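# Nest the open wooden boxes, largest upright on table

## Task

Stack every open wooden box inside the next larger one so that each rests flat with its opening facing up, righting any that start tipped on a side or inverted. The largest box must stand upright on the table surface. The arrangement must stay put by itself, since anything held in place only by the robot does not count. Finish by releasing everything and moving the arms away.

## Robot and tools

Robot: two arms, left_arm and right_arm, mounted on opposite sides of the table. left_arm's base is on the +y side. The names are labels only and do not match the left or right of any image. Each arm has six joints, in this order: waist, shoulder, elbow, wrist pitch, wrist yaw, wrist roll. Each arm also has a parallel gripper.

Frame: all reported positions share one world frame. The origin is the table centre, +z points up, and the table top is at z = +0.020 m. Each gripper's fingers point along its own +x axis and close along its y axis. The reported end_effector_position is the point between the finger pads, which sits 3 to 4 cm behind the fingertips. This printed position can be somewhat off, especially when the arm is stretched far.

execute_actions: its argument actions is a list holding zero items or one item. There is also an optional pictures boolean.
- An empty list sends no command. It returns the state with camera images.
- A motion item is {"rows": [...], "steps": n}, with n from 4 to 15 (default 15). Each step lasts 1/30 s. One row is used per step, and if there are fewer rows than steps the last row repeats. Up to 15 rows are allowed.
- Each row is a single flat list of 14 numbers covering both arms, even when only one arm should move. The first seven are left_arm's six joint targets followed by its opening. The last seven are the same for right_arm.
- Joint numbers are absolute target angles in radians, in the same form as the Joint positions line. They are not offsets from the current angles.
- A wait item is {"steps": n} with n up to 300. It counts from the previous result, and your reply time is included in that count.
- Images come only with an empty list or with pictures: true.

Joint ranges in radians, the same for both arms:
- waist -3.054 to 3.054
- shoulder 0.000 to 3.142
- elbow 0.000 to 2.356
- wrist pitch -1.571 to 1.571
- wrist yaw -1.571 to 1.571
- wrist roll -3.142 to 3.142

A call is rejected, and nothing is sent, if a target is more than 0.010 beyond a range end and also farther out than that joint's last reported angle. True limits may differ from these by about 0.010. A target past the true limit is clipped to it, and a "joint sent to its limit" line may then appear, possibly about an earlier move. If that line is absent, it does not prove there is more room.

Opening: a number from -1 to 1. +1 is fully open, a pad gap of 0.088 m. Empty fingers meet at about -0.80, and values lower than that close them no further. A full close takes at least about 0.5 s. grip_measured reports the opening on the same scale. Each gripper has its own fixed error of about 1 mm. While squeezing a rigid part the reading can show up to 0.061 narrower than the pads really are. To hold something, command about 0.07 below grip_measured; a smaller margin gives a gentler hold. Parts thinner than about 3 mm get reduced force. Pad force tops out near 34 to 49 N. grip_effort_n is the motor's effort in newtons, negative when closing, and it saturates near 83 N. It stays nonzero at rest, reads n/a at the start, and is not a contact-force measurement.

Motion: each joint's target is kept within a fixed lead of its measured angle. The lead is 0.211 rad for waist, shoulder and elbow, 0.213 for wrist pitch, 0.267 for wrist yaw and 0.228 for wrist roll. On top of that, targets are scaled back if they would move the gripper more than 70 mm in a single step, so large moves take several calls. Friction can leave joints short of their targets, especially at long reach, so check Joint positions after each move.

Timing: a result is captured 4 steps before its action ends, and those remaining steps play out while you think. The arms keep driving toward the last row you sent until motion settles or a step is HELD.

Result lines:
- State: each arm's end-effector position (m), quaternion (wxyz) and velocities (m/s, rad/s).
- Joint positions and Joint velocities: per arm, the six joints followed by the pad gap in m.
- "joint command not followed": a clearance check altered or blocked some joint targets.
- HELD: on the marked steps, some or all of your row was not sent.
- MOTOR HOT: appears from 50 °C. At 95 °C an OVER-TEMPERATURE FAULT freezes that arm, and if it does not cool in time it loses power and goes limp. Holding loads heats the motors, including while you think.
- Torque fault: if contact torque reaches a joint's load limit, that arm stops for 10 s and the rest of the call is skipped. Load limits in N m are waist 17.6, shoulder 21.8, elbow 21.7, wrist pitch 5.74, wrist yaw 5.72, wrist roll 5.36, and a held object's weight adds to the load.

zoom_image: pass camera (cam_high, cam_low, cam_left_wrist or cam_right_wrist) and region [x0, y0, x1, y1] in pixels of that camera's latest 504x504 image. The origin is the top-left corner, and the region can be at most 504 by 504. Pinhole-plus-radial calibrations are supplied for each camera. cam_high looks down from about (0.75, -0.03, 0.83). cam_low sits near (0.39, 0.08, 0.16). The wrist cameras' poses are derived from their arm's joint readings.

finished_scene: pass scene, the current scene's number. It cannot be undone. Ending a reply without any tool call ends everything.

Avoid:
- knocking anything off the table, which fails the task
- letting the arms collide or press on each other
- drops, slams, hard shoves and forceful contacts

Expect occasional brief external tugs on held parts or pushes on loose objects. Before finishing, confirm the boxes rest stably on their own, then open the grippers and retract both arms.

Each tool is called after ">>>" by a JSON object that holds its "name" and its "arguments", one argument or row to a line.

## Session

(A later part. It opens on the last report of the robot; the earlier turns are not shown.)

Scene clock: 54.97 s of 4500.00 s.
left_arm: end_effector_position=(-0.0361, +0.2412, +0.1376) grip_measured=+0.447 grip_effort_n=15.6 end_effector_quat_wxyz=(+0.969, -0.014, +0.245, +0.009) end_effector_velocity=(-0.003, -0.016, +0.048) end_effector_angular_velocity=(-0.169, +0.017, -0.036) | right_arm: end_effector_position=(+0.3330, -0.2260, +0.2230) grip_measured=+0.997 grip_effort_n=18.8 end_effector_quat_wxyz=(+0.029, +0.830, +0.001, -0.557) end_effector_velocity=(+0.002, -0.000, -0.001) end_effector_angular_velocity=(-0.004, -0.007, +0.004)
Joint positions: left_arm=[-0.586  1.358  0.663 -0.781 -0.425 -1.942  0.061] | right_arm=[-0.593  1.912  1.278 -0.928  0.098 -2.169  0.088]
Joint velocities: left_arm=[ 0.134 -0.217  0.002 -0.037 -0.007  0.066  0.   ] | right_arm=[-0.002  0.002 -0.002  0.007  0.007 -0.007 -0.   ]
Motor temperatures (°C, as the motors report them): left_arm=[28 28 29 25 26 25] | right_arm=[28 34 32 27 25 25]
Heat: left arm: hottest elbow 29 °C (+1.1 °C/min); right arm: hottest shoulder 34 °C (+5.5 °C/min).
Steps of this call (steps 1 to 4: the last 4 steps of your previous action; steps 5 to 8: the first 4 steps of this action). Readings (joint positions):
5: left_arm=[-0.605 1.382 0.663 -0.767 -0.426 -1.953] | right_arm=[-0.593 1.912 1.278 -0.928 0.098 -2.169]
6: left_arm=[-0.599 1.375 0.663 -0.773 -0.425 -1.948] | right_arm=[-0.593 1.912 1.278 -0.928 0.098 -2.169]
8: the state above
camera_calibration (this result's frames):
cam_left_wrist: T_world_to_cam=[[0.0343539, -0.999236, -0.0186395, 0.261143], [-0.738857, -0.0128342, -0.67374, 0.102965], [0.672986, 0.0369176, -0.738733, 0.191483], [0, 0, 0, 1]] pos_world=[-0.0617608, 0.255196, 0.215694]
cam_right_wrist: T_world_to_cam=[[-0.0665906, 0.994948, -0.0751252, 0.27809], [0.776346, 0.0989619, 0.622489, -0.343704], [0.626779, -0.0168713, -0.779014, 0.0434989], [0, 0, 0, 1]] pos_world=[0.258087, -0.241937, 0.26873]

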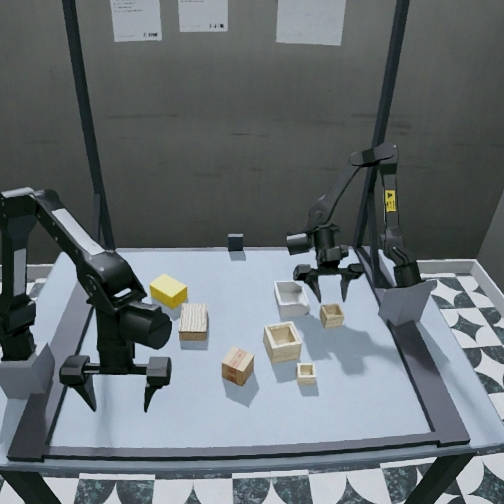

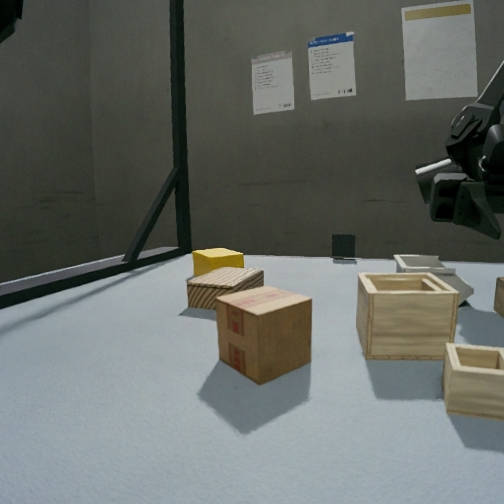

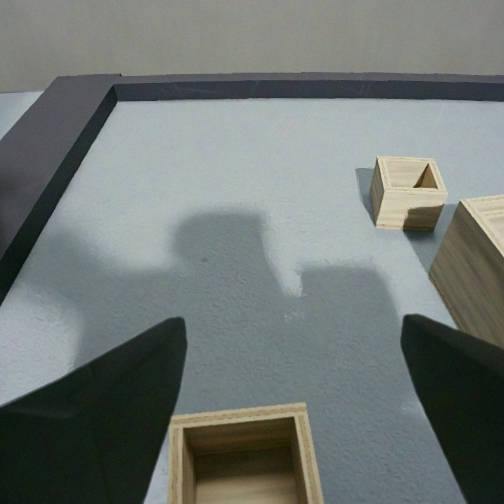

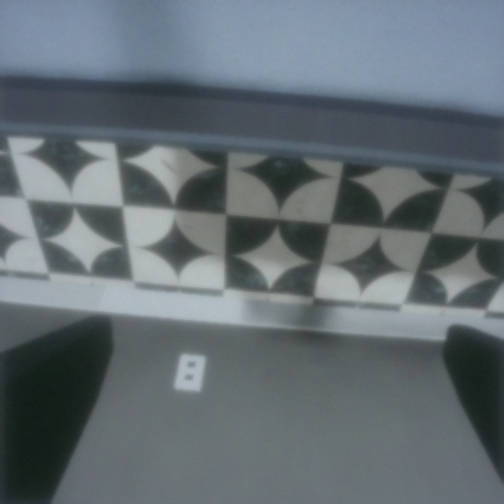

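>>> {"name": "execute_actions", "arguments": {
  "actions": [
    {"rows":[[-0.2,1.3,0.65,-0.95,0.2,-1.4,-0.2,-0.593,1.912,1.278,-0.928,0.098,-2.169,1]],"steps":13}
  ]
}}

>>> {"name": "execute_actions", "arguments": {
  "actions": [
    {"rows":[[0.234,1.496,0.524,-0.828,0.7085,-1.03,-0.2,-0.593,1.912,1.278,-0.928,0.098,-2.169,1]],"steps":15}
  ]
}}

>>> {"name": "execute_actions", "arguments": {
  "actions": [
    {"rows":[[0.12,1.55,0.45,-0.59,0.722,-1.09,-0.2,-0.593,1.912,1.278,-0.928,0.098,-2.169,1]],"steps":15}
  ],
  "pictures": true
}}

Scene clock: 56.73 s of 4500.00 s.
left_arm: end_effector_position=(-0.0360, +0.2825, +0.1395) grip_measured=-0.133 grip_effort_n=-18.4 end_effector_quat_wxyz=(+0.887, +0.063, +0.443, +0.112) end_effector_velocity=(-0.091, +0.016, -0.051) end_effector_angular_velocity=(+0.162, +1.275, -0.167) | right_arm: end_effector_position=(+0.3330, -0.2260, +0.2230) grip_measured=+0.997 grip_effort_n=19.3 end_effector_quat_wxyz=(+0.029, +0.830, +0.001, -0.557) end_effector_velocity=(+0.000, -0.003, +0.000) end_effector_angular_velocity=(-0.012, -0.002, +0.001)
Joint positions: left_arm=[-0.253  1.312  0.654 -0.933  0.053 -1.524  0.033] | right_arm=[-0.593  1.912  1.278 -0.928  0.098 -2.169  0.088]
Joint velocities: left_arm=[ 0.408 -0.037 -0.002 -0.125  1.165  0.96  -0.026] | right_arm=[-0.002 -0.002 -0.002 -0.007  0.007 -0.007 -0.   ]
Motor temperatures (°C, as the motors report them): left_arm=[28 28 29 25 26 25] | right_arm=[28 34 32 27 25 25]
Heat: left arm: hottest elbow 29 °C (+1.1 °C/min); right arm: hottest shoulder 34 °C (+5.3 °C/min).
Steps of this call (steps 1 to 4: the last 4 steps of your previous action; steps 5 to 30: the robot went on to your last target; steps 31 to 44: nothing new was sent; steps 45 to 53: the first 9 steps of this action). Readings (joint positions):
45: left_arm=[-0.563 1.338 0.663 -0.800 -0.392 -1.904] | right_arm=[-0.593 1.912 1.278 -0.928 0.098 -2.169]
46: left_arm=[-0.520 1.332 0.664 -0.835 -0.326 -1.850] | right_arm=[-0.593 1.912 1.278 -0.928 0.098 -2.169]
48: left_arm=[-0.423 1.319 0.658 -0.893 -0.218 -1.754] | right_arm=[-0.593 1.912 1.278 -0.928 0.098 -2.169]
52: left_arm=[-0.271 1.313 0.654 -0.928 0.006 -1.562] | right_arm=[-0.593 1.912 1.278 -0.928 0.098 -2.169]
53: the state above

Scene clock: 57.23 s of 4500.00 s.
left_arm: end_effector_position=(-0.0330, +0.2914, +0.1192) grip_measured=-0.196 grip_effort_n=-18.4 end_effector_quat_wxyz=(+0.720, -0.022, +0.690, +0.070) end_effector_velocity=(+0.004, -0.031, +0.028) end_effector_angular_velocity=(-0.463, +0.315, +0.098) | right_arm: end_effector_position=(+0.3330, -0.2260, +0.2230) grip_measured=+0.997 grip_effort_n=18.8 end_effector_quat_wxyz=(+0.029, +0.830, +0.001, -0.557) end_effector_velocity=(+0.000, -0.001, +0.003) end_effector_angular_velocity=(+0.005, +0.005, +0.002)
Joint positions: left_arm=[ 0.184  1.48   0.536 -0.835  0.645 -1.068  0.029] | right_arm=[-0.593  1.912  1.278 -0.928  0.098 -2.169  0.088]
Joint velocities: left_arm=[ 0.408  0.066 -0.032  0.022  0.447  0.271 -0.   ] | right_arm=[-0.007 -0.007  0.002 -0.007 -0.007 -0.007 -0.   ]
Motor temperatures (°C, as the motors report them): left_arm=[28 28 29 25 26 25] | right_arm=[28 34 32 27 25 25]
Heat: left arm: hottest elbow 29 °C (+1.0 °C/min); right arm: hottest shoulder 34 °C (+5.2 °C/min).
Steps of this call (steps 1 to 4: the last 4 steps of your previous action; steps 5 to 15: the first 11 steps of this action). Readings (joint positions):
5: left_arm=[-0.205 1.322 0.643 -0.934 0.188 -1.410] | right_arm=[-0.593 1.912 1.278 -0.928 0.098 -2.169]
6: left_arm=[-0.162 1.346 0.626 -0.898 0.255 -1.358] | right_arm=[-0.593 1.912 1.278 -0.928 0.098 -2.169]
8: left_arm=[-0.067 1.417 0.584 -0.871 0.361 -1.261] | right_arm=[-0.593 1.912 1.278 -0.928 0.098 -2.169]
12: left_arm=[0.110 1.472 0.537 -0.845 0.571 -1.112] | right_arm=[-0.593 1.912 1.278 -0.928 0.098 -2.169]
15: the state above

Scene clock: 57.73 s of 4500.00 s.
left_arm: end_effector_position=(-0.0295, +0.2857, +0.0934) grip_measured=-0.197 grip_effort_n=-18.8 end_effector_quat_wxyz=(+0.709, -0.014, +0.704, +0.019) end_effector_velocity=(+0.005, -0.000, -0.010) end_effector_angular_velocity=(+0.001, -0.030, -0.025) | right_arm: end_effector_position=(+0.3330, -0.2260, +0.2230) grip_measured=+0.997 grip_effort_n=18.8 end_effector_quat_wxyz=(+0.029, +0.830, +0.001, -0.557) end_effector_velocity=(-0.003, -0.008, -0.001) end_effector_angular_velocity=(-0.030, +0.013, -0.019)
Joint positions: left_arm=[ 0.126  1.541  0.459 -0.606  0.717 -1.084  0.029] | right_arm=[-0.593  1.912  1.278 -0.928  0.098 -2.169  0.088]
Joint velocities: left_arm=[-0.037  0.017 -0.027  0.095 -0.022 -0.037 -0.   ] | right_arm=[-0.002 -0.002 -0.002 -0.037  0.007  0.007 -0.   ]
Motor temperatures (°C, as the motors report them): left_arm=[28 28 29 25 26 25] | right_arm=[28 34 32 27 25 25]
Heat: left arm: hottest elbow 29 °C (+1.0 °C/min); right arm: hottest shoulder 34 °C (+5.2 °C/min).
Steps of this call (steps 1 to 4: the last 4 steps of your previous action; steps 5 to 15: the first 11 steps of this action). Readings (joint positions):
5: left_arm=[0.213 1.491 0.523 -0.811 0.690 -1.048] | right_arm=[-0.593 1.912 1.278 -0.928 0.098 -2.169]
6: left_arm=[0.194 1.500 0.509 -0.752 0.698 -1.055] | right_arm=[-0.593 1.912 1.278 -0.928 0.098 -2.169]
8: left_arm=[0.158 1.523 0.486 -0.687 0.707 -1.068] | right_arm=[-0.593 1.912 1.278 -0.928 0.098 -2.169]
12: left_arm=[0.132 1.538 0.462 -0.624 0.714 -1.081] | right_arm=[-0.593 1.912 1.278 -0.928 0.098 -2.169]
15: the state above
camera_calibration (this result's frames):
cam_left_wrist: T_world_to_cam=[[0.0149657, -0.999259, -0.0354635, 0.305497], [-0.946029, -0.025634, 0.323067, -0.0169689], [-0.323736, 0.0287146, -0.945711, 0.145044], [0, 0, 0, 1]] pos_world=[0.026331, 0.30067, 0.153486]
cam_right_wrist: T_world_to_cam=[[-0.0665906, 0.994948, -0.0751252, 0.27809], [0.776346, 0.0989619, 0.622489, -0.343704], [0.626779, -0.0168713, -0.779014, 0.0434989], [0, 0, 0, 1]] pos_world=[0.258087, -0.241937, 0.26873]

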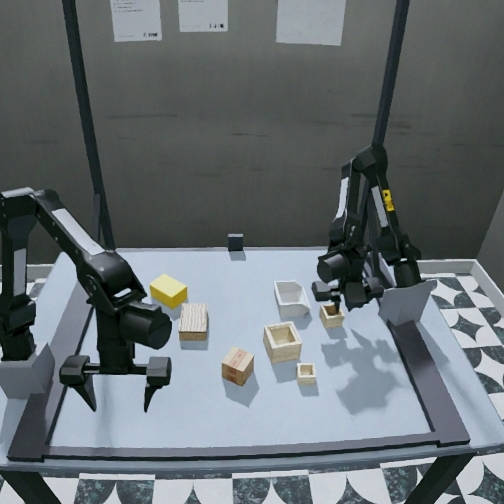

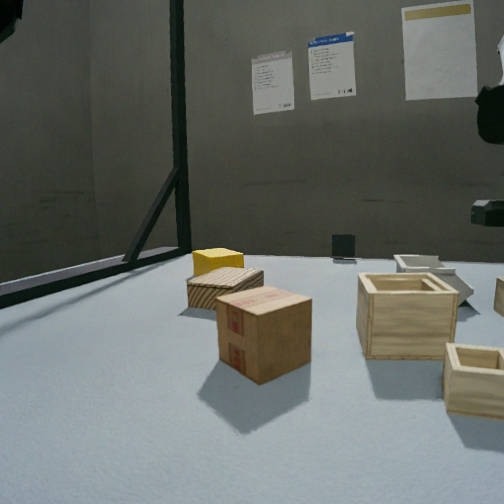

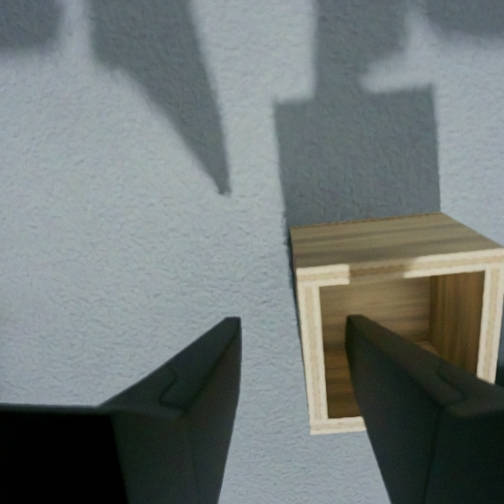

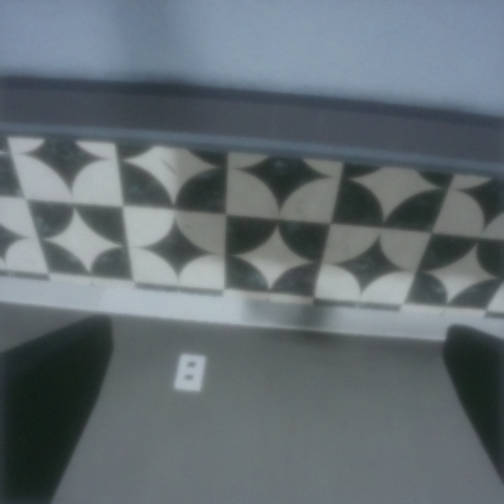

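>>> {"name": "execute_actions", "arguments": {
  "actions": [
    {"rows":[[0.012,1.566,0.395,-0.42,0.733,-1.08,-0.2,-0.593,1.912,1.278,-0.928,0.098,-2.169,1]],"steps":15}
  ],
  "pictures": true
}}

Scene clock: 58.37 s of 4500.00 s.
left_arm: end_effector_position=(-0.0356, +0.2844, +0.0718) grip_measured=-0.197 grip_effort_n=-18.4 end_effector_quat_wxyz=(+0.708, +0.037, +0.705, -0.035) end_effector_velocity=(-0.001, +0.004, -0.008) end_effector_angular_velocity=(+0.016, -0.018, -0.041) | right_arm: end_effector_position=(+0.3330, -0.2260, +0.2230) grip_measured=+0.997 grip_effort_n=19.3 end_effector_quat_wxyz=(+0.029, +0.830, +0.001, -0.557) end_effector_velocity=(+0.002, +0.004, +0.001) end_effector_angular_velocity=(+0.020, -0.005, +0.011)
Joint positions: left_arm=[ 0.019  1.559  0.402 -0.431  0.728 -1.084  0.029] | right_arm=[-0.593  1.912  1.278 -0.928  0.098 -2.169  0.088]
Joint velocities: left_arm=[-0.042  0.002 -0.022  0.051 -0.022 -0.007 -0.   ] | right_arm=[-0.002 -0.002 -0.002  0.022 -0.007 -0.007  0.   ]
Motor temperatures (°C, as the motors report them): left_arm=[28 28 29 25 26 25] | right_arm=[28 34 32 27 25 25]
Heat: left arm: hottest elbow 29 °C (+1.0 °C/min); right arm: hottest shoulder 34 °C (+5.1 °C/min).
Steps of this call (steps 1 to 4: the last 4 steps of your previous action; steps 5 to 8: the robot went on to your last target; steps 9 to 19: the first 11 steps of this action). Readings (joint positions):
9: left_arm=[0.117 1.544 0.450 -0.576 0.719 -1.087] | right_arm=[-0.593 1.912 1.278 -0.928 0.098 -2.169]
10: left_arm=[0.094 1.547 0.438 -0.531 0.720 -1.087] | right_arm=[-0.593 1.912 1.278 -0.928 0.098 -2.169]
12: left_arm=[0.054 1.553 0.423 -0.487 0.726 -1.086] | right_arm=[-0.593 1.912 1.278 -0.928 0.098 -2.169]
16: left_arm=[0.025 1.559 0.405 -0.444 0.728 -1.084] | right_arm=[-0.593 1.912 1.278 -0.928 0.098 -2.169]
19: the state above
camera_calibration (this result's frames):
cam_left_wrist: T_world_to_cam=[[-0.131933, -0.990779, -0.03084, 0.295591], [-0.938421, 0.114818, 0.325858, -0.055659], [-0.319312, 0.0719323, -0.944916, 0.110444], [0, 0, 0, 1]] pos_world=[0.0220326, 0.291312, 0.131613]
cam_right_wrist: T_world_to_cam=[[-0.0665906, 0.994948, -0.0751252, 0.27809], [0.776346, 0.0989619, 0.622489, -0.343704], [0.626779, -0.0168713, -0.779014, 0.0434989], [0, 0, 0, 1]] pos_world=[0.258087, -0.241937, 0.26873]

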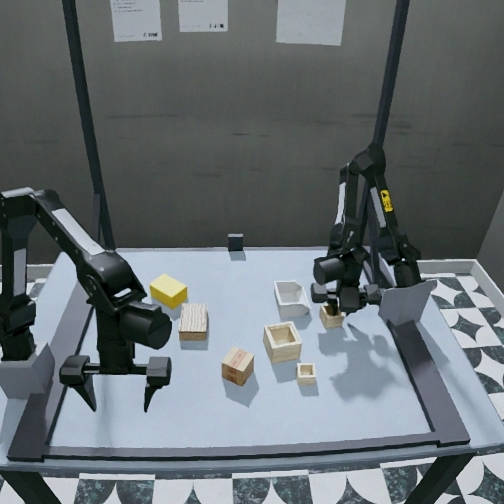

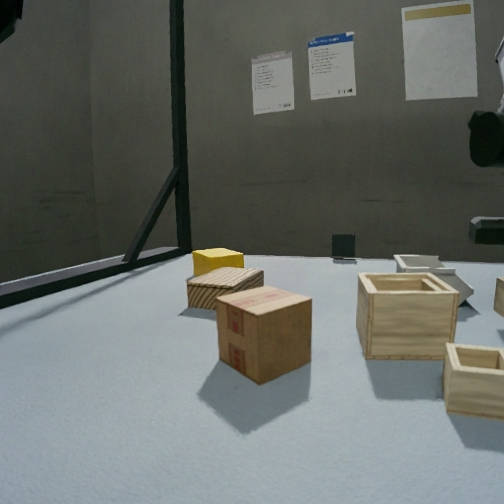

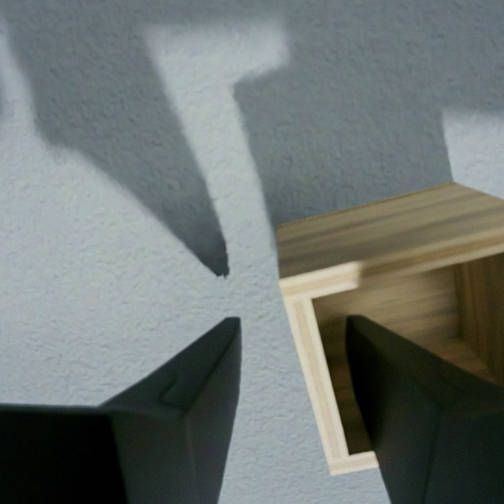

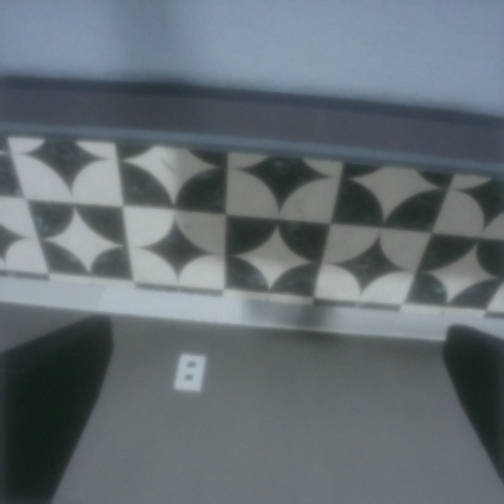

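>>> {"name": "execute_actions", "arguments": {
  "actions": [
    {"rows":[[0.012,1.566,0.395,-0.42,0.733,-1.29,-0.2,-0.593,1.912,1.278,-0.928,0.098,-2.169,1]],"steps":15}
  ],
  "pictures": true
}}

Scene clock: 58.87 s of 4500.00 s.
left_arm: end_effector_position=(-0.0358, +0.2844, +0.0708) grip_measured=-0.197 grip_effort_n=-18.4 end_effector_quat_wxyz=(+0.708, -0.029, +0.705, +0.030) end_effector_velocity=(-0.001, -0.000, -0.001) end_effector_angular_velocity=(-0.003, +0.007, +0.106) | right_arm: end_effector_position=(+0.3330, -0.2260, +0.2230) grip_measured=+0.997 grip_effort_n=19.3 end_effector_quat_wxyz=(+0.029, +0.830, +0.001, -0.557) end_effector_velocity=(+0.001, -0.002, +0.002) end_effector_angular_velocity=(-0.008, -0.005, +0.003)
Joint positions: left_arm=[ 0.014  1.56   0.399 -0.422  0.729 -1.275  0.029] | right_arm=[-0.593  1.912  1.278 -0.928  0.098 -2.169  0.088]
Joint velocities: left_arm=[-0.002  0.002 -0.002  0.007  0.007 -0.11  -0.   ] | right_arm=[-0.002 -0.002  0.002 -0.007  0.007 -0.007 -0.   ]
Motor temperatures (°C, as the motors report them): left_arm=[28 28 29 25 26 25] | right_arm=[28 34 32 27 25 25]
Heat: left arm: hottest elbow 29 °C (+1.0 °C/min); right arm: hottest shoulder 34 °C (+5.1 °C/min).
Steps of this call (steps 1 to 4: the last 4 steps of your previous action; steps 5 to 15: the first 11 steps of this action). Readings (joint positions):
5: left_arm=[0.015 1.559 0.400 -0.423 0.729 -1.105] | right_arm=[-0.593 1.912 1.278 -0.928 0.098 -2.169]
6: left_arm=[0.015 1.559 0.400 -0.423 0.729 -1.150] | right_arm=[-0.593 1.912 1.278 -0.928 0.098 -2.169]
8: left_arm=[0.014 1.559 0.400 -0.423 0.729 -1.208] | right_arm=[-0.593 1.912 1.278 -0.928 0.098 -2.169]
12: left_arm=[0.014 1.560 0.399 -0.422 0.729 -1.260] | right_arm=[-0.593 1.912 1.278 -0.928 0.098 -2.169]
15: the state above
camera_calibration (this result's frames):
cam_left_wrist: T_world_to_cam=[[0.0521072, -0.998219, -0.0290623, 0.304076], [-0.943712, -0.058739, 0.325512, -0.00636912], [-0.326639, 0.0104649, -0.945091, 0.126698], [0, 0, 0, 1]] pos_world=[0.0195294, 0.301834, 0.130652]
cam_right_wrist: T_world_to_cam=[[-0.0665906, 0.994948, -0.0751252, 0.27809], [0.776346, 0.0989619, 0.622489, -0.343704], [0.626779, -0.0168713, -0.779014, 0.0434989], [0, 0, 0, 1]] pos_world=[0.258087, -0.241937, 0.26873]

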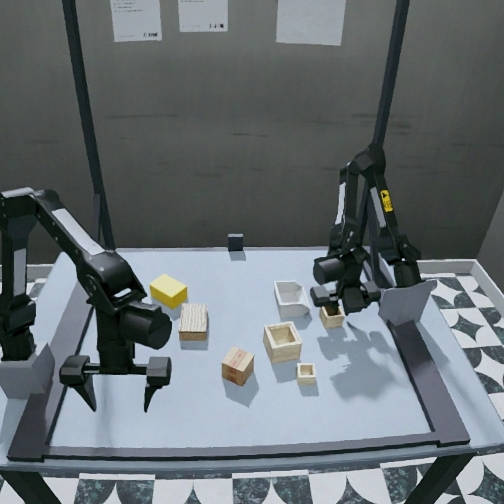

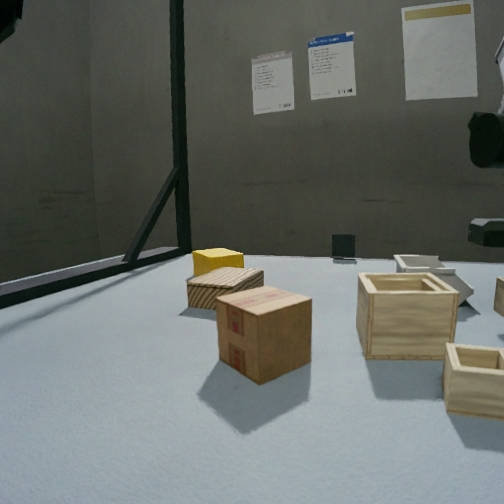

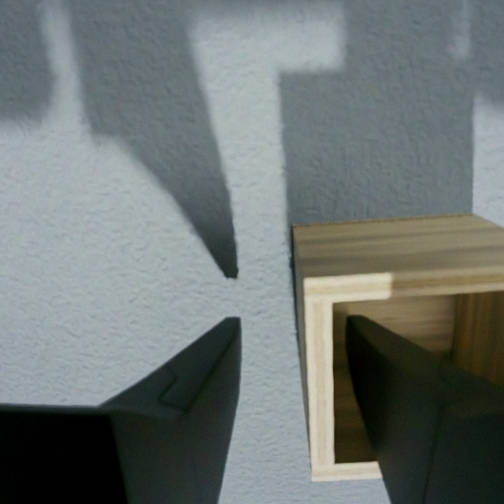

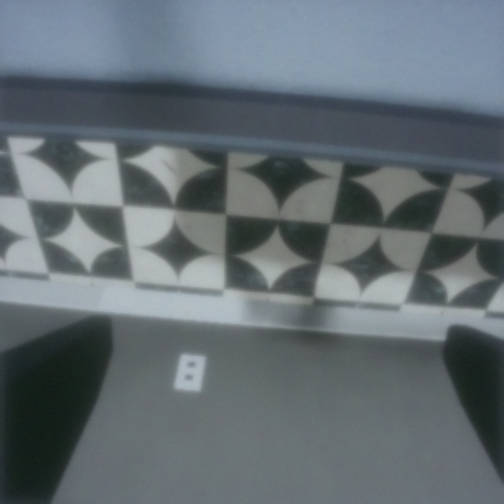

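>>> {"name": "execute_actions", "arguments": {
  "actions": [
    {"rows":[[-0.018,1.572,0.383,-0.375,0.735,-1.31,-0.2,-0.593,1.912,1.278,-0.928,0.098,-2.169,1]],"steps":12}
  ]
}}

>>> {"name": "execute_actions", "arguments": {
  "actions": [
    {"rows":[[-0.018,1.572,0.383,-0.375,0.735,-1.31,-0.9,-0.593,1.912,1.278,-0.928,0.098,-2.169,1]],"steps":15}
  ],
  "pictures": true
}}

Scene clock: 59.30 s of 4500.00 s.
left_arm: end_effector_position=(-0.0378, +0.2840, +0.0660) grip_measured=-0.197 grip_effort_n=-18.4 end_effector_quat_wxyz=(+0.707, -0.027, +0.706, +0.027) end_effector_velocity=(+0.003, -0.001, -0.003) end_effector_angular_velocity=(-0.001, -0.023, +0.006) | right_arm: end_effector_position=(+0.3330, -0.2260, +0.2230) grip_measured=+0.997 grip_effort_n=19.3 end_effector_quat_wxyz=(+0.029, +0.830, +0.001, -0.557) end_effector_velocity=(+0.000, -0.001, -0.003) end_effector_angular_velocity=(+0.005, +0.007, -0.008)
Joint positions: left_arm=[-0.013  1.565  0.389 -0.383  0.731 -1.304  0.029] | right_arm=[-0.593  1.912  1.278 -0.928  0.098 -2.169  0.088]
Joint velocities: left_arm=[-0.017  0.002 -0.007  0.037 -0.022 -0.037  0.   ] | right_arm=[-0.002  0.002 -0.007  0.007 -0.007  0.007 -0.   ]
Motor temperatures (°C, as the motors report them): left_arm=[28 27 29 25 26 25] | right_arm=[28 34 32 27 25 25]
Heat: left arm: hottest elbow 29 °C (+1.0 °C/min); right arm: hottest shoulder 34 °C (+5.1 °C/min).
Steps of this call (steps 1 to 4: the last 4 steps of your previous action; step 5: the robot went on to your last target; steps 6 to 13: the first 8 steps of this action). Readings (joint positions):
6: left_arm=[0.012 1.560 0.398 -0.417 0.729 -1.287] | right_arm=[-0.593 1.912 1.278 -0.928 0.098 -2.169]
7: left_arm=[0.006 1.561 0.396 -0.406 0.729 -1.292] | right_arm=[-0.593 1.912 1.278 -0.928 0.098 -2.169]
9: left_arm=[-0.005 1.563 0.392 -0.394 0.731 -1.298] | right_arm=[-0.593 1.912 1.278 -0.928 0.098 -2.169]
13: the state above

Scene clock: 59.80 s of 4500.00 s.
left_arm: end_effector_position=(-0.0380, +0.2838, +0.0657) grip_measured=-0.729 grip_effort_n=-83.5 end_effector_quat_wxyz=(+0.707, -0.027, +0.706, +0.027) end_effector_velocity=(-0.001, -0.000, -0.001) end_effector_angular_velocity=(-0.003, +0.007, +0.004) | right_arm: end_effector_position=(+0.3330, -0.2260, +0.2230) grip_measured=+0.997 grip_effort_n=19.3 end_effector_quat_wxyz=(+0.029, +0.830, +0.001, -0.557) end_effector_velocity=(-0.002, -0.003, -0.002) end_effector_angular_velocity=(-0.008, +0.013, +0.003)
Joint positions: left_arm=[-0.014  1.565  0.388 -0.378  0.732 -1.307  0.003] | right_arm=[-0.593  1.912  1.278 -0.928  0.098 -2.169  0.088]
Joint velocities: left_arm=[-0.002  0.002 -0.002  0.007  0.007 -0.007 -0.   ] | right_arm=[-0.002 -0.002 -0.007 -0.007 -0.007 -0.007 -0.   ]
Motor temperatures (°C, as the motors report them): left_arm=[28 27 29 25 26 25] | right_arm=[28 34 32 27 25 25]
Heat: left arm: hottest elbow 29 °C (+1.0 °C/min); right arm: hottest shoulder 34 °C (+5.0 °C/min).
Steps of this call (steps 1 to 4: the last 4 steps of your previous action; steps 5 to 15: the first 11 steps of this action). Readings (joint positions):
5: left_arm=[-0.015 1.565 0.388 -0.378 0.731 -1.306] | right_arm=[-0.593 1.912 1.278 -0.928 0.098 -2.169]
6: left_arm=[-0.015 1.565 0.388 -0.378 0.731 -1.306] | right_arm=[-0.593 1.912 1.278 -0.928 0.098 -2.169]
8: left_arm=[-0.016 1.565 0.388 -0.377 0.731 -1.306] | right_arm=[-0.593 1.912 1.278 -0.928 0.098 -2.169]
12: left_arm=[-0.014 1.565 0.388 -0.378 0.732 -1.307] | right_arm=[-0.593 1.912 1.278 -0.928 0.098 -2.169]
15: the state above
camera_calibration (this result's frames):
cam_left_wrist: T_world_to_cam=[[0.0453646, -0.998587, -0.0276728, 0.303198], [-0.943191, -0.0519421, 0.328166, -0.00886097], [-0.32914, 0.0112137, -0.944215, 0.120762], [0, 0, 0, 1]] pos_world=[0.0176356, 0.300955, 0.125324]
cam_right_wrist: T_world_to_cam=[[-0.0665906, 0.994948, -0.0751252, 0.27809], [0.776346, 0.0989619, 0.622489, -0.343704], [0.626779, -0.0168713, -0.779014, 0.0434989], [0, 0, 0, 1]] pos_world=[0.258087, -0.241937, 0.26873]

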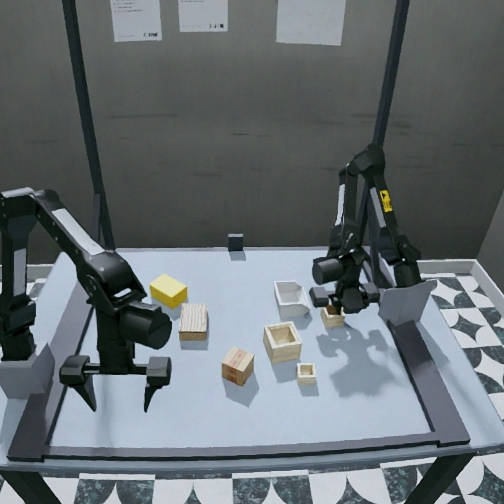

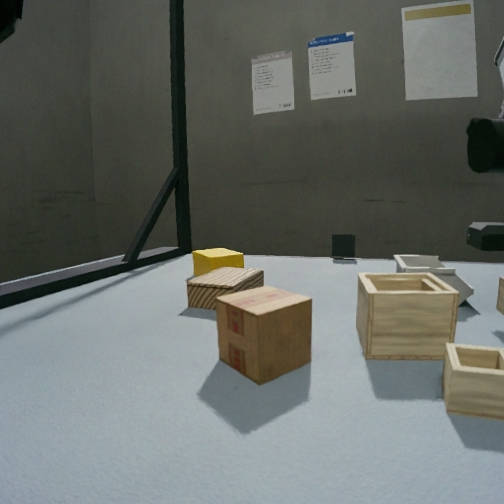

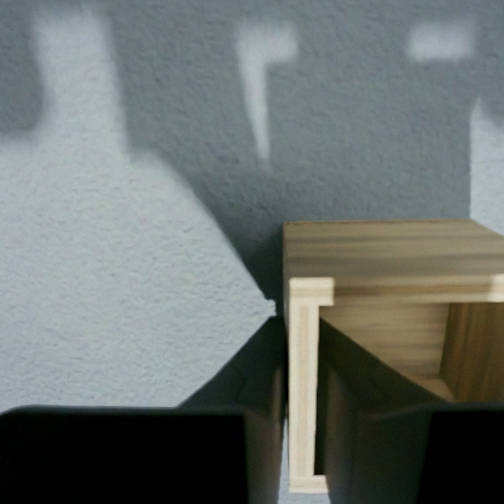

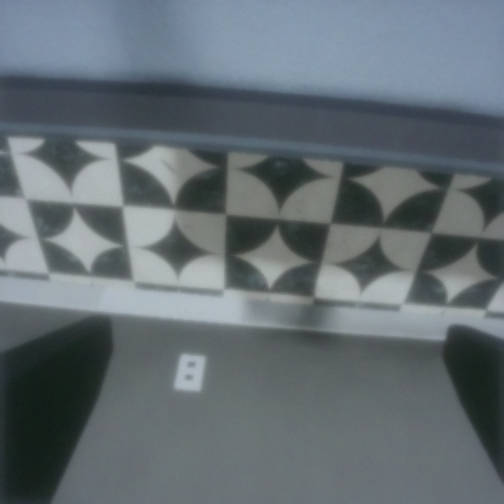

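>>> {"name": "execute_actions", "arguments": {
  "actions": [
    {"rows":[[0.12,1.55,0.45,-0.59,0.722,-1.25,-0.9,-0.593,1.912,1.278,-0.928,0.098,-2.169,1],[0.12,1.55,0.45,-0.59,0.722,-1.25,-0.9,-0.593,1.912,1.278,-0.928,0.098,-2.169,1],[0.12,1.55,0.45,-0.59,0.722,-1.25,-0.9,-0.593,1.912,1.278,-0.928,0.098,-2.169,1],[0.12,1.55,0.45,-0.59,0.722,-1.25,-0.9,-0.593,1.912,1.278,-0.928,0.098,-2.169,1],[0.12,1.55,0.45,-0.59,0.722,-1.25,-0.9,-0.593,1.912,1.278,-0.928,0.098,-2.169,1],[0.12,1.55,0.45,-0.59,0.722,-1.25,-0.9,-0.593,1.912,1.278,-0.928,0.098,-2.169,1],[0.3,1.46,0.56,-0.97,0.70,-1.15,-0.9,-0.593,1.912,1.278,-0.928,0.098,-2.169,1]],"steps":15}
  ]
}}

>>> {"name": "execute_actions", "arguments": {
  "actions": [
    {"rows":[[0.33,1.75,1.1,-1.2,0.7,-1.1,-0.9,-0.593,1.912,1.278,-0.928,0.098,-2.169,1]],"steps":15}
  ]
}}

>>> {"name": "execute_actions", "arguments": {
  "actions": [
    {"rows":[[0.25,2.11,1.40,-1.08,0.705,-1.15,-0.9,-0.593,1.912,1.278,-0.928,0.098,-2.169,1]],"steps":15}
  ]
}}

>>> {"name": "execute_actions", "arguments": {
  "actions": [
    {"rows":[[0.208,2.122,1.352,-0.992,0.71,-1.15,-0.9,-0.593,1.912,1.278,-0.928,0.098,-2.169,1]],"steps":15}
  ],
  "pictures": true
}}

>>> {"name": "zoom_image", "arguments": {
  "camera": "cam_left_wrist",
  "region": [204, 100, 504, 400]
}}

Scene clock: 60.60 s of 4500.00 s.
left_arm: end_effector_position=(-0.0239, +0.2782, +0.1223) grip_measured=-0.729 grip_effort_n=-83.5 end_effector_quat_wxyz=(-0.709, +0.105, -0.694, -0.075) end_effector_velocity=(-0.035, -0.024, +0.184) end_effector_angular_velocity=(-0.095, +0.046, +0.415) | right_arm: end_effector_position=(+0.3330, -0.2260, +0.2230) grip_measured=+0.997 grip_effort_n=19.3 end_effector_quat_wxyz=(+0.029, +0.830, +0.001, -0.557) end_effector_velocity=(+0.001, -0.002, -0.000) end_effector_angular_velocity=(-0.003, +0.010, -0.001)
Joint positions: left_arm=[ 0.243  1.493  0.524 -0.753  0.711 -1.185  0.003] | right_arm=[-0.593  1.912  1.278 -0.928  0.098 -2.169  0.088]
Joint velocities: left_arm=[ 0.54  -0.359  0.501 -1.253 -0.007  0.242 -0.   ] | right_arm=[-0.007  0.002  0.002 -0.007 -0.007 -0.007 -0.   ]
Motor temperatures (°C, as the motors report them): left_arm=[28 27 29 25 26 25] | right_arm=[28 34 32 27 25 25]
Heat: left arm: hottest elbow 29 °C (+1.0 °C/min); right arm: hottest shoulder 34 °C (+5.0 °C/min).
Steps of this call (steps 1 to 4: the last 4 steps of your previous action; steps 5 to 13: the robot went on to your last target; steps 14 to 24: the first 11 steps of this action). Readings (joint positions):
14: left_arm=[-0.008 1.565 0.392 -0.395 0.733 -1.302] | right_arm=[-0.593 1.912 1.278 -0.928 0.098 -2.169]
15: left_arm=[0.017 1.565 0.404 -0.447 0.733 -1.292] | right_arm=[-0.593 1.912 1.278 -0.928 0.098 -2.169]
17: left_arm=[0.065 1.564 0.418 -0.507 0.730 -1.276] | right_arm=[-0.593 1.912 1.278 -0.928 0.098 -2.169]
21: left_arm=[0.147 1.541 0.462 -0.630 0.720 -1.227] | right_arm=[-0.593 1.912 1.278 -0.928 0.098 -2.169]
24: the state above

Scene clock: 61.10 s of 4500.00 s.
left_arm: end_effector_position=(-0.0111, +0.2180, +0.1842) grip_measured=-0.729 grip_effort_n=-83.5 end_effector_quat_wxyz=(-0.680, +0.116, -0.710, -0.139) end_effector_velocity=(+0.077, -0.274, +0.179) end_effector_angular_velocity=(-0.522, -0.519, -0.614) | right_arm: end_effector_position=(+0.3330, -0.2260, +0.2230) grip_measured=+0.997 grip_effort_n=19.3 end_effector_quat_wxyz=(+0.029, +0.830, +0.001, -0.557) end_effector_velocity=(-0.005, -0.003, -0.002) end_effector_angular_velocity=(-0.009, +0.030, +0.003)
Joint positions: left_arm=[ 0.323  1.728  0.986 -1.175  0.703 -1.106  0.003] | right_arm=[-0.593  1.912  1.278 -0.928  0.098 -2.169  0.088]
Joint velocities: left_arm=[ 0.022  0.085  1.043 -0.022 -0.007  0.037 -0.   ] | right_arm=[-0.002 -0.002 -0.002 -0.022 -0.022 -0.007 -0.   ]
Motor temperatures (°C, as the motors report them): left_arm=[28 27 29 25 26 25] | right_arm=[28 34 32 27 25 25]
Heat: left arm: hottest elbow 29 °C (+1.0 °C/min); right arm: hottest shoulder 34 °C (+5.1 °C/min).
Steps of this call (steps 1 to 4: the last 4 steps of your previous action; steps 5 to 15: the first 11 steps of this action). Readings (joint positions):
5: left_arm=[0.284 1.489 0.561 -0.935 0.703 -1.155] | right_arm=[-0.593 1.912 1.278 -0.928 0.098 -2.169]
6: left_arm=[0.292 1.529 0.599 -0.998 0.703 -1.144] | right_arm=[-0.593 1.912 1.278 -0.928 0.098 -2.169]
8: left_arm=[0.307 1.621 0.690 -1.066 0.703 -1.126] | right_arm=[-0.593 1.912 1.278 -0.928 0.098 -2.169]
12: left_arm=[0.320 1.708 0.862 -1.155 0.703 -1.111] | right_arm=[-0.593 1.912 1.278 -0.928 0.098 -2.169]
15: the state above

Scene clock: 61.60 s of 4500.00 s.
left_arm: end_effector_position=(+0.0513, +0.1294, +0.1697) grip_measured=-0.729 grip_effort_n=-83.5 end_effector_quat_wxyz=(-0.700, +0.094, -0.701, -0.098) end_effector_velocity=(+0.050, -0.017, -0.043) end_effector_angular_velocity=(+0.050, +0.046, +0.058) | right_arm: end_effector_position=(+0.3330, -0.2260, +0.2230) grip_measured=+0.997 grip_effort_n=19.3 end_effector_quat_wxyz=(+0.029, +0.830, +0.001, -0.557) end_effector_velocity=(-0.004, -0.006, -0.003) end_effector_angular_velocity=(-0.017, +0.034, +0.011)
Joint positions: left_arm=[ 0.252  2.075  1.364 -1.088  0.703 -1.144  0.003] | right_arm=[-0.593  1.912  1.278 -0.928  0.098 -2.169  0.088]
Joint velocities: left_arm=[-0.017  0.271  0.144  0.051  0.007 -0.022 -0.   ] | right_arm=[-0.007 -0.002 -0.007 -0.022 -0.022 -0.022 -0.   ]
Motor temperatures (°C, as the motors report them): left_arm=[28 27 29 25 26 25] | right_arm=[28 34 32 27 25 25]
Heat: left arm: hottest elbow 29 °C (+1.0 °C/min); right arm: hottest shoulder 34 °C (+5.0 °C/min).
Steps of this call (steps 1 to 4: the last 4 steps of your previous action; steps 5 to 15: the first 11 steps of this action). Readings (joint positions):
5: left_arm=[0.323 1.751 1.086 -1.194 0.701 -1.107] | right_arm=[-0.593 1.912 1.278 -0.928 0.098 -2.169]
6: left_arm=[0.310 1.786 1.124 -1.179 0.699 -1.118] | right_arm=[-0.593 1.912 1.278 -0.928 0.098 -2.169]
8: left_arm=[0.283 1.881 1.221 -1.115 0.700 -1.128] | right_arm=[-0.593 1.912 1.278 -0.928 0.098 -2.169]
12: left_arm=[0.255 2.027 1.342 -1.091 0.703 -1.140] | right_arm=[-0.593 1.912 1.278 -0.928 0.098 -2.169]
15: the state above

Scene clock: 62.10 s of 4500.00 s.
left_arm: end_effector_position=(+0.0556, +0.1200, +0.1484) grip_measured=-0.729 grip_effort_n=-83.5 end_effector_quat_wxyz=(-0.706, +0.073, -0.701, -0.077) end_effector_velocity=(+0.005, -0.007, +0.001) end_effector_angular_velocity=(-0.028, -0.031, -0.031) | right_arm: end_effector_position=(+0.3330, -0.2260, +0.2230) grip_measured=+0.997 grip_effort_n=19.3 end_effector_quat_wxyz=(+0.029, +0.830, +0.001, -0.557) end_effector_velocity=(-0.001, +0.002, -0.000) end_effector_angular_velocity=(+0.006, +0.003, +0.012)
Joint positions: left_arm=[ 0.206  2.114  1.358 -0.999  0.706 -1.147  0.003] | right_arm=[-0.593  1.912  1.278 -0.928  0.098 -2.169  0.088]
Joint velocities: left_arm=[-0.002 -0.007 -0.002  0.051 -0.007 -0.007  0.   ] | right_arm=[ 0.002 -0.002 -0.002  0.007 -0.007 -0.007 -0.   ]
Motor temperatures (°C, as the motors report them): left_arm=[28 27 29 25 26 25] | right_arm=[28 34 32 27 25 25]
Heat: left arm: hottest elbow 29 °C (+1.0 °C/min); right arm: hottest shoulder 34 °C (+4.1 °C/min).
Steps of this call (steps 1 to 4: the last 4 steps of your previous action; steps 5 to 15: the first 11 steps of this action). Readings (joint positions):
5: left_arm=[0.249 2.095 1.382 -1.075 0.703 -1.147] | right_arm=[-0.593 1.912 1.278 -0.928 0.098 -2.169]
6: left_arm=[0.244 2.096 1.379 -1.052 0.703 -1.147] | right_arm=[-0.593 1.912 1.278 -0.928 0.098 -2.169]
8: left_arm=[0.229 2.102 1.374 -1.025 0.704 -1.147] | right_arm=[-0.593 1.912 1.278 -0.928 0.098 -2.169]
12: left_arm=[0.207 2.112 1.361 -1.006 0.706 -1.147] | right_arm=[-0.593 1.912 1.278 -0.928 0.098 -2.169]
15: the state above
camera_calibration (this result's frames):
cam_left_wrist: T_world_to_cam=[[0.180081, -0.98308, -0.0335427, 0.129218], [-0.929011, -0.181185, 0.32266, 0.059258], [-0.323278, -0.0269433, -0.94592, 0.235992], [0, 0, 0, 1]] pos_world=[0.108073, 0.144127, 0.208444]
cam_right_wrist: T_world_to_cam=[[-0.0665906, 0.994948, -0.0751252, 0.27809], [0.776346, 0.0989619, 0.622489, -0.343704], [0.626779, -0.0168713, -0.779014, 0.0434989], [0, 0, 0, 1]] pos_world=[0.258087, -0.241937, 0.26873]

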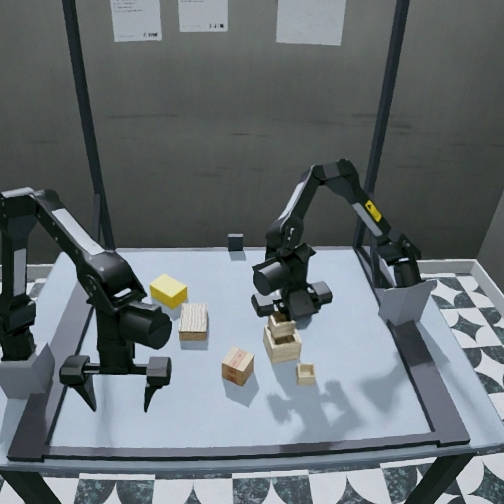

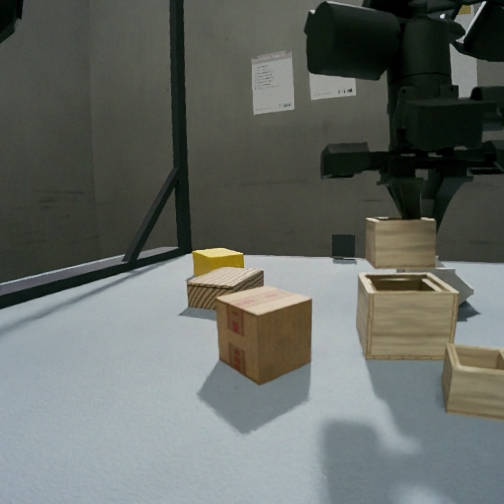

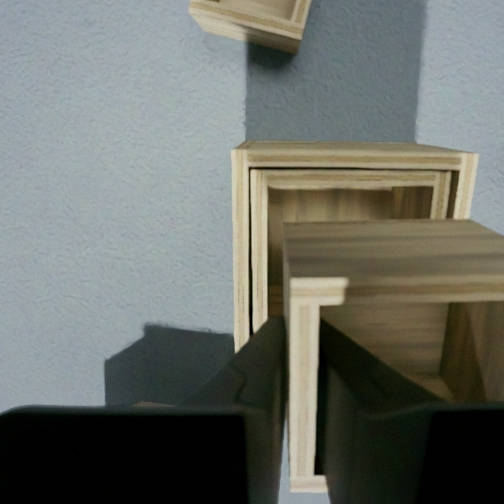

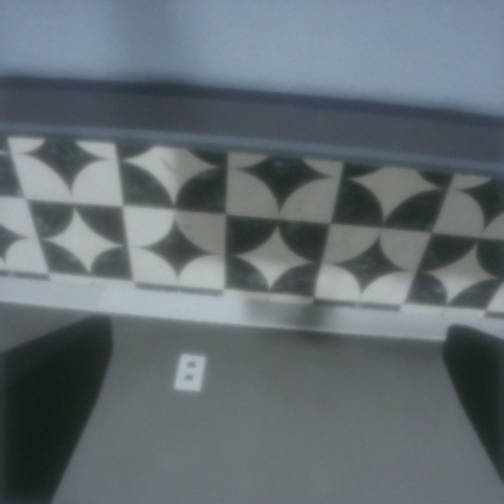

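Region (204, 100, 504, 400) of cam_left_wrist's 504x504 image, scaled by 1.680, with more detail than that image has.

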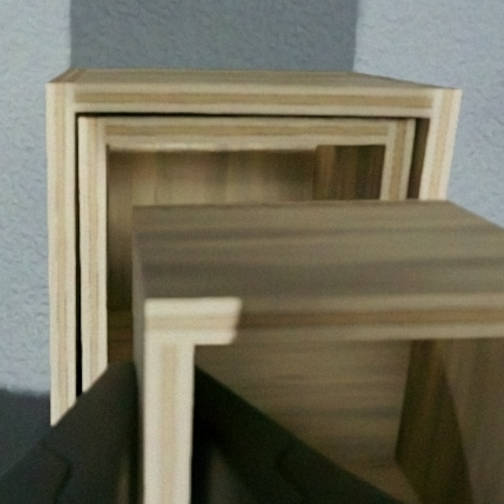

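>>> {"name": "execute_actions", "arguments": {
  "actions": [
    {"rows":[[0.189,2.134,1.313,-0.934,0.71,-1.15,-0.9,-0.593,1.912,1.278,-0.928,0.098,-2.169,1]],"steps":15}
  ],
  "pictures": true
}}

>>> {"name": "zoom_image", "arguments": {
  "camera": "cam_left_wrist",
  "region": [204, 100, 504, 400]
}}

Scene clock: 62.77 s of 4500.00 s.
left_arm: end_effector_position=(+0.0579, +0.1237, +0.1342) grip_measured=-0.729 grip_effort_n=-83.5 end_effector_quat_wxyz=(-0.706, +0.064, -0.702, -0.072) end_effector_velocity=(+0.005, -0.003, -0.000) end_effector_angular_velocity=(-0.008, -0.033, -0.019) | right_arm: end_effector_position=(+0.3330, -0.2260, +0.2230) grip_measured=+0.997 grip_effort_n=18.8 end_effector_quat_wxyz=(+0.029, +0.830, +0.001, -0.557) end_effector_velocity=(+0.000, -0.003, +0.000) end_effector_angular_velocity=(-0.012, -0.002, +0.001)
Joint positions: left_arm=[ 0.188  2.126  1.319 -0.939  0.707 -1.147  0.003] | right_arm=[-0.593  1.912  1.278 -0.928  0.098 -2.169  0.088]
Joint velocities: left_arm=[-0.002 -0.002 -0.002  0.037 -0.022 -0.007 -0.   ] | right_arm=[-0.002 -0.002 -0.002 -0.007  0.007 -0.007 -0.   ]
Motor temperatures (°C, as the motors report them): left_arm=[28 27 29 25 26 25] | right_arm=[28 34 32 27 25 25]
Heat: left arm: hottest elbow 29 °C (+1.0 °C/min); right arm: hottest shoulder 34 °C (+4.0 °C/min).
Steps of this call (steps 1 to 4: the last 4 steps of your previous action; steps 5 to 9: the robot went on to your last target; steps 10 to 20: the first 11 steps of this action). Readings (joint positions):
10: left_arm=[0.205 2.114 1.353 -0.988 0.706 -1.147] | right_arm=[-0.593 1.912 1.278 -0.928 0.098 -2.169]
11: left_arm=[0.204 2.114 1.346 -0.972 0.706 -1.147] | right_arm=[-0.593 1.912 1.278 -0.928 0.098 -2.169]
13: left_arm=[0.198 2.117 1.335 -0.958 0.707 -1.147] | right_arm=[-0.593 1.912 1.278 -0.928 0.098 -2.169]
17: left_arm=[0.189 2.126 1.321 -0.944 0.707 -1.147] | right_arm=[-0.593 1.912 1.278 -0.928 0.098 -2.169]
20: the state above
camera_calibration (this result's frames):
cam_left_wrist: T_world_to_cam=[[0.161386, -0.986136, -0.0386069, 0.134086], [-0.931928, -0.165155, 0.322854, 0.0648072], [-0.324754, -0.0161254, -0.945661, 0.222162], [0, 0, 0, 1]] pos_world=[0.110904, 0.146513, 0.194343]
cam_right_wrist: T_world_to_cam=[[-0.0665906, 0.994948, -0.0751252, 0.27809], [0.776346, 0.0989619, 0.622489, -0.343704], [0.626779, -0.0168713, -0.779014, 0.0434989], [0, 0, 0, 1]] pos_world=[0.258087, -0.241937, 0.26873]

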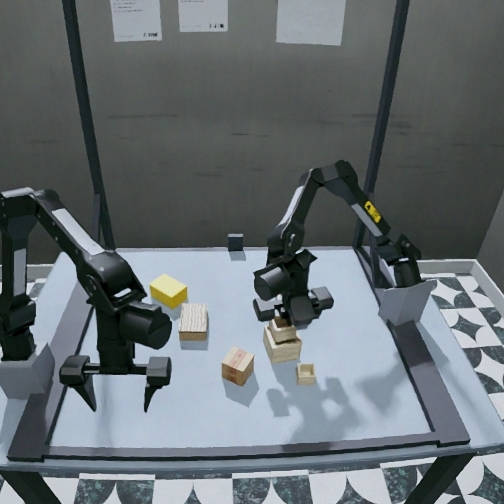

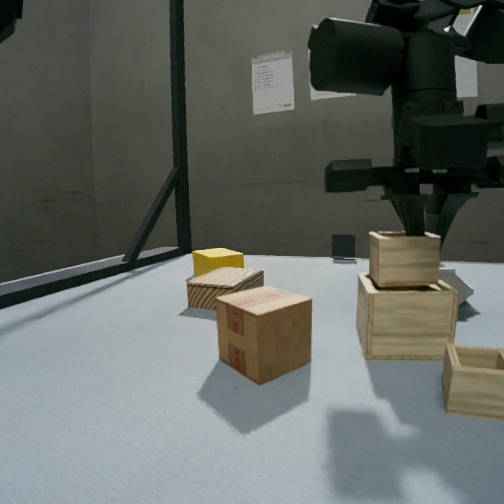

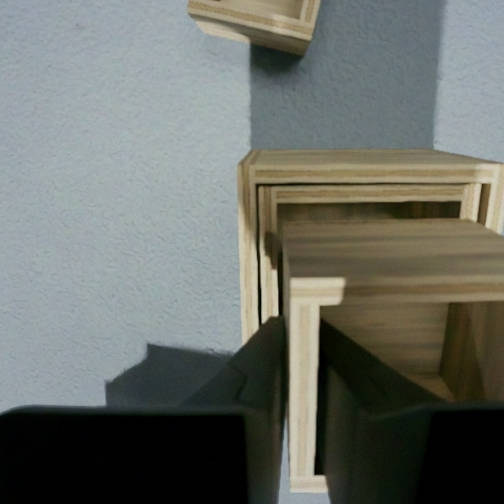

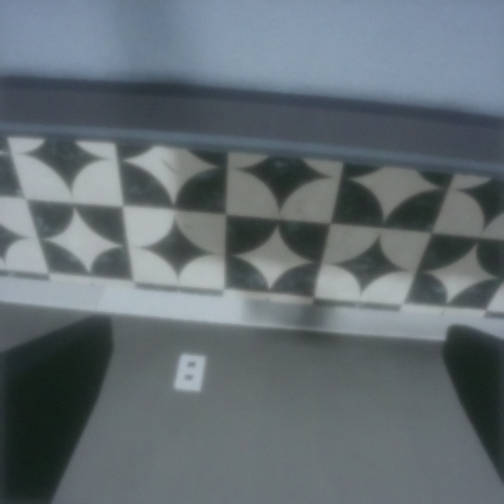

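Region (204, 100, 504, 400) of cam_left_wrist's 504x504 image, scaled by 1.680, with more detail than that image has.

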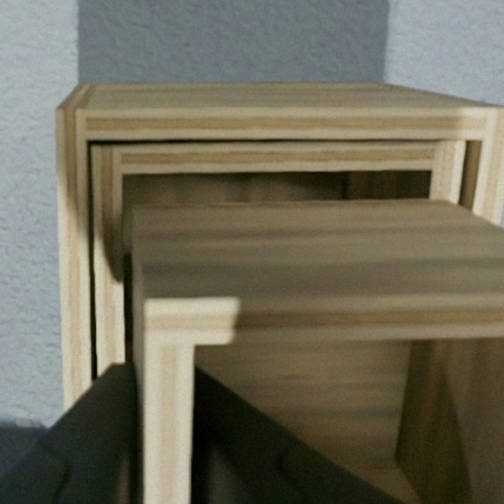

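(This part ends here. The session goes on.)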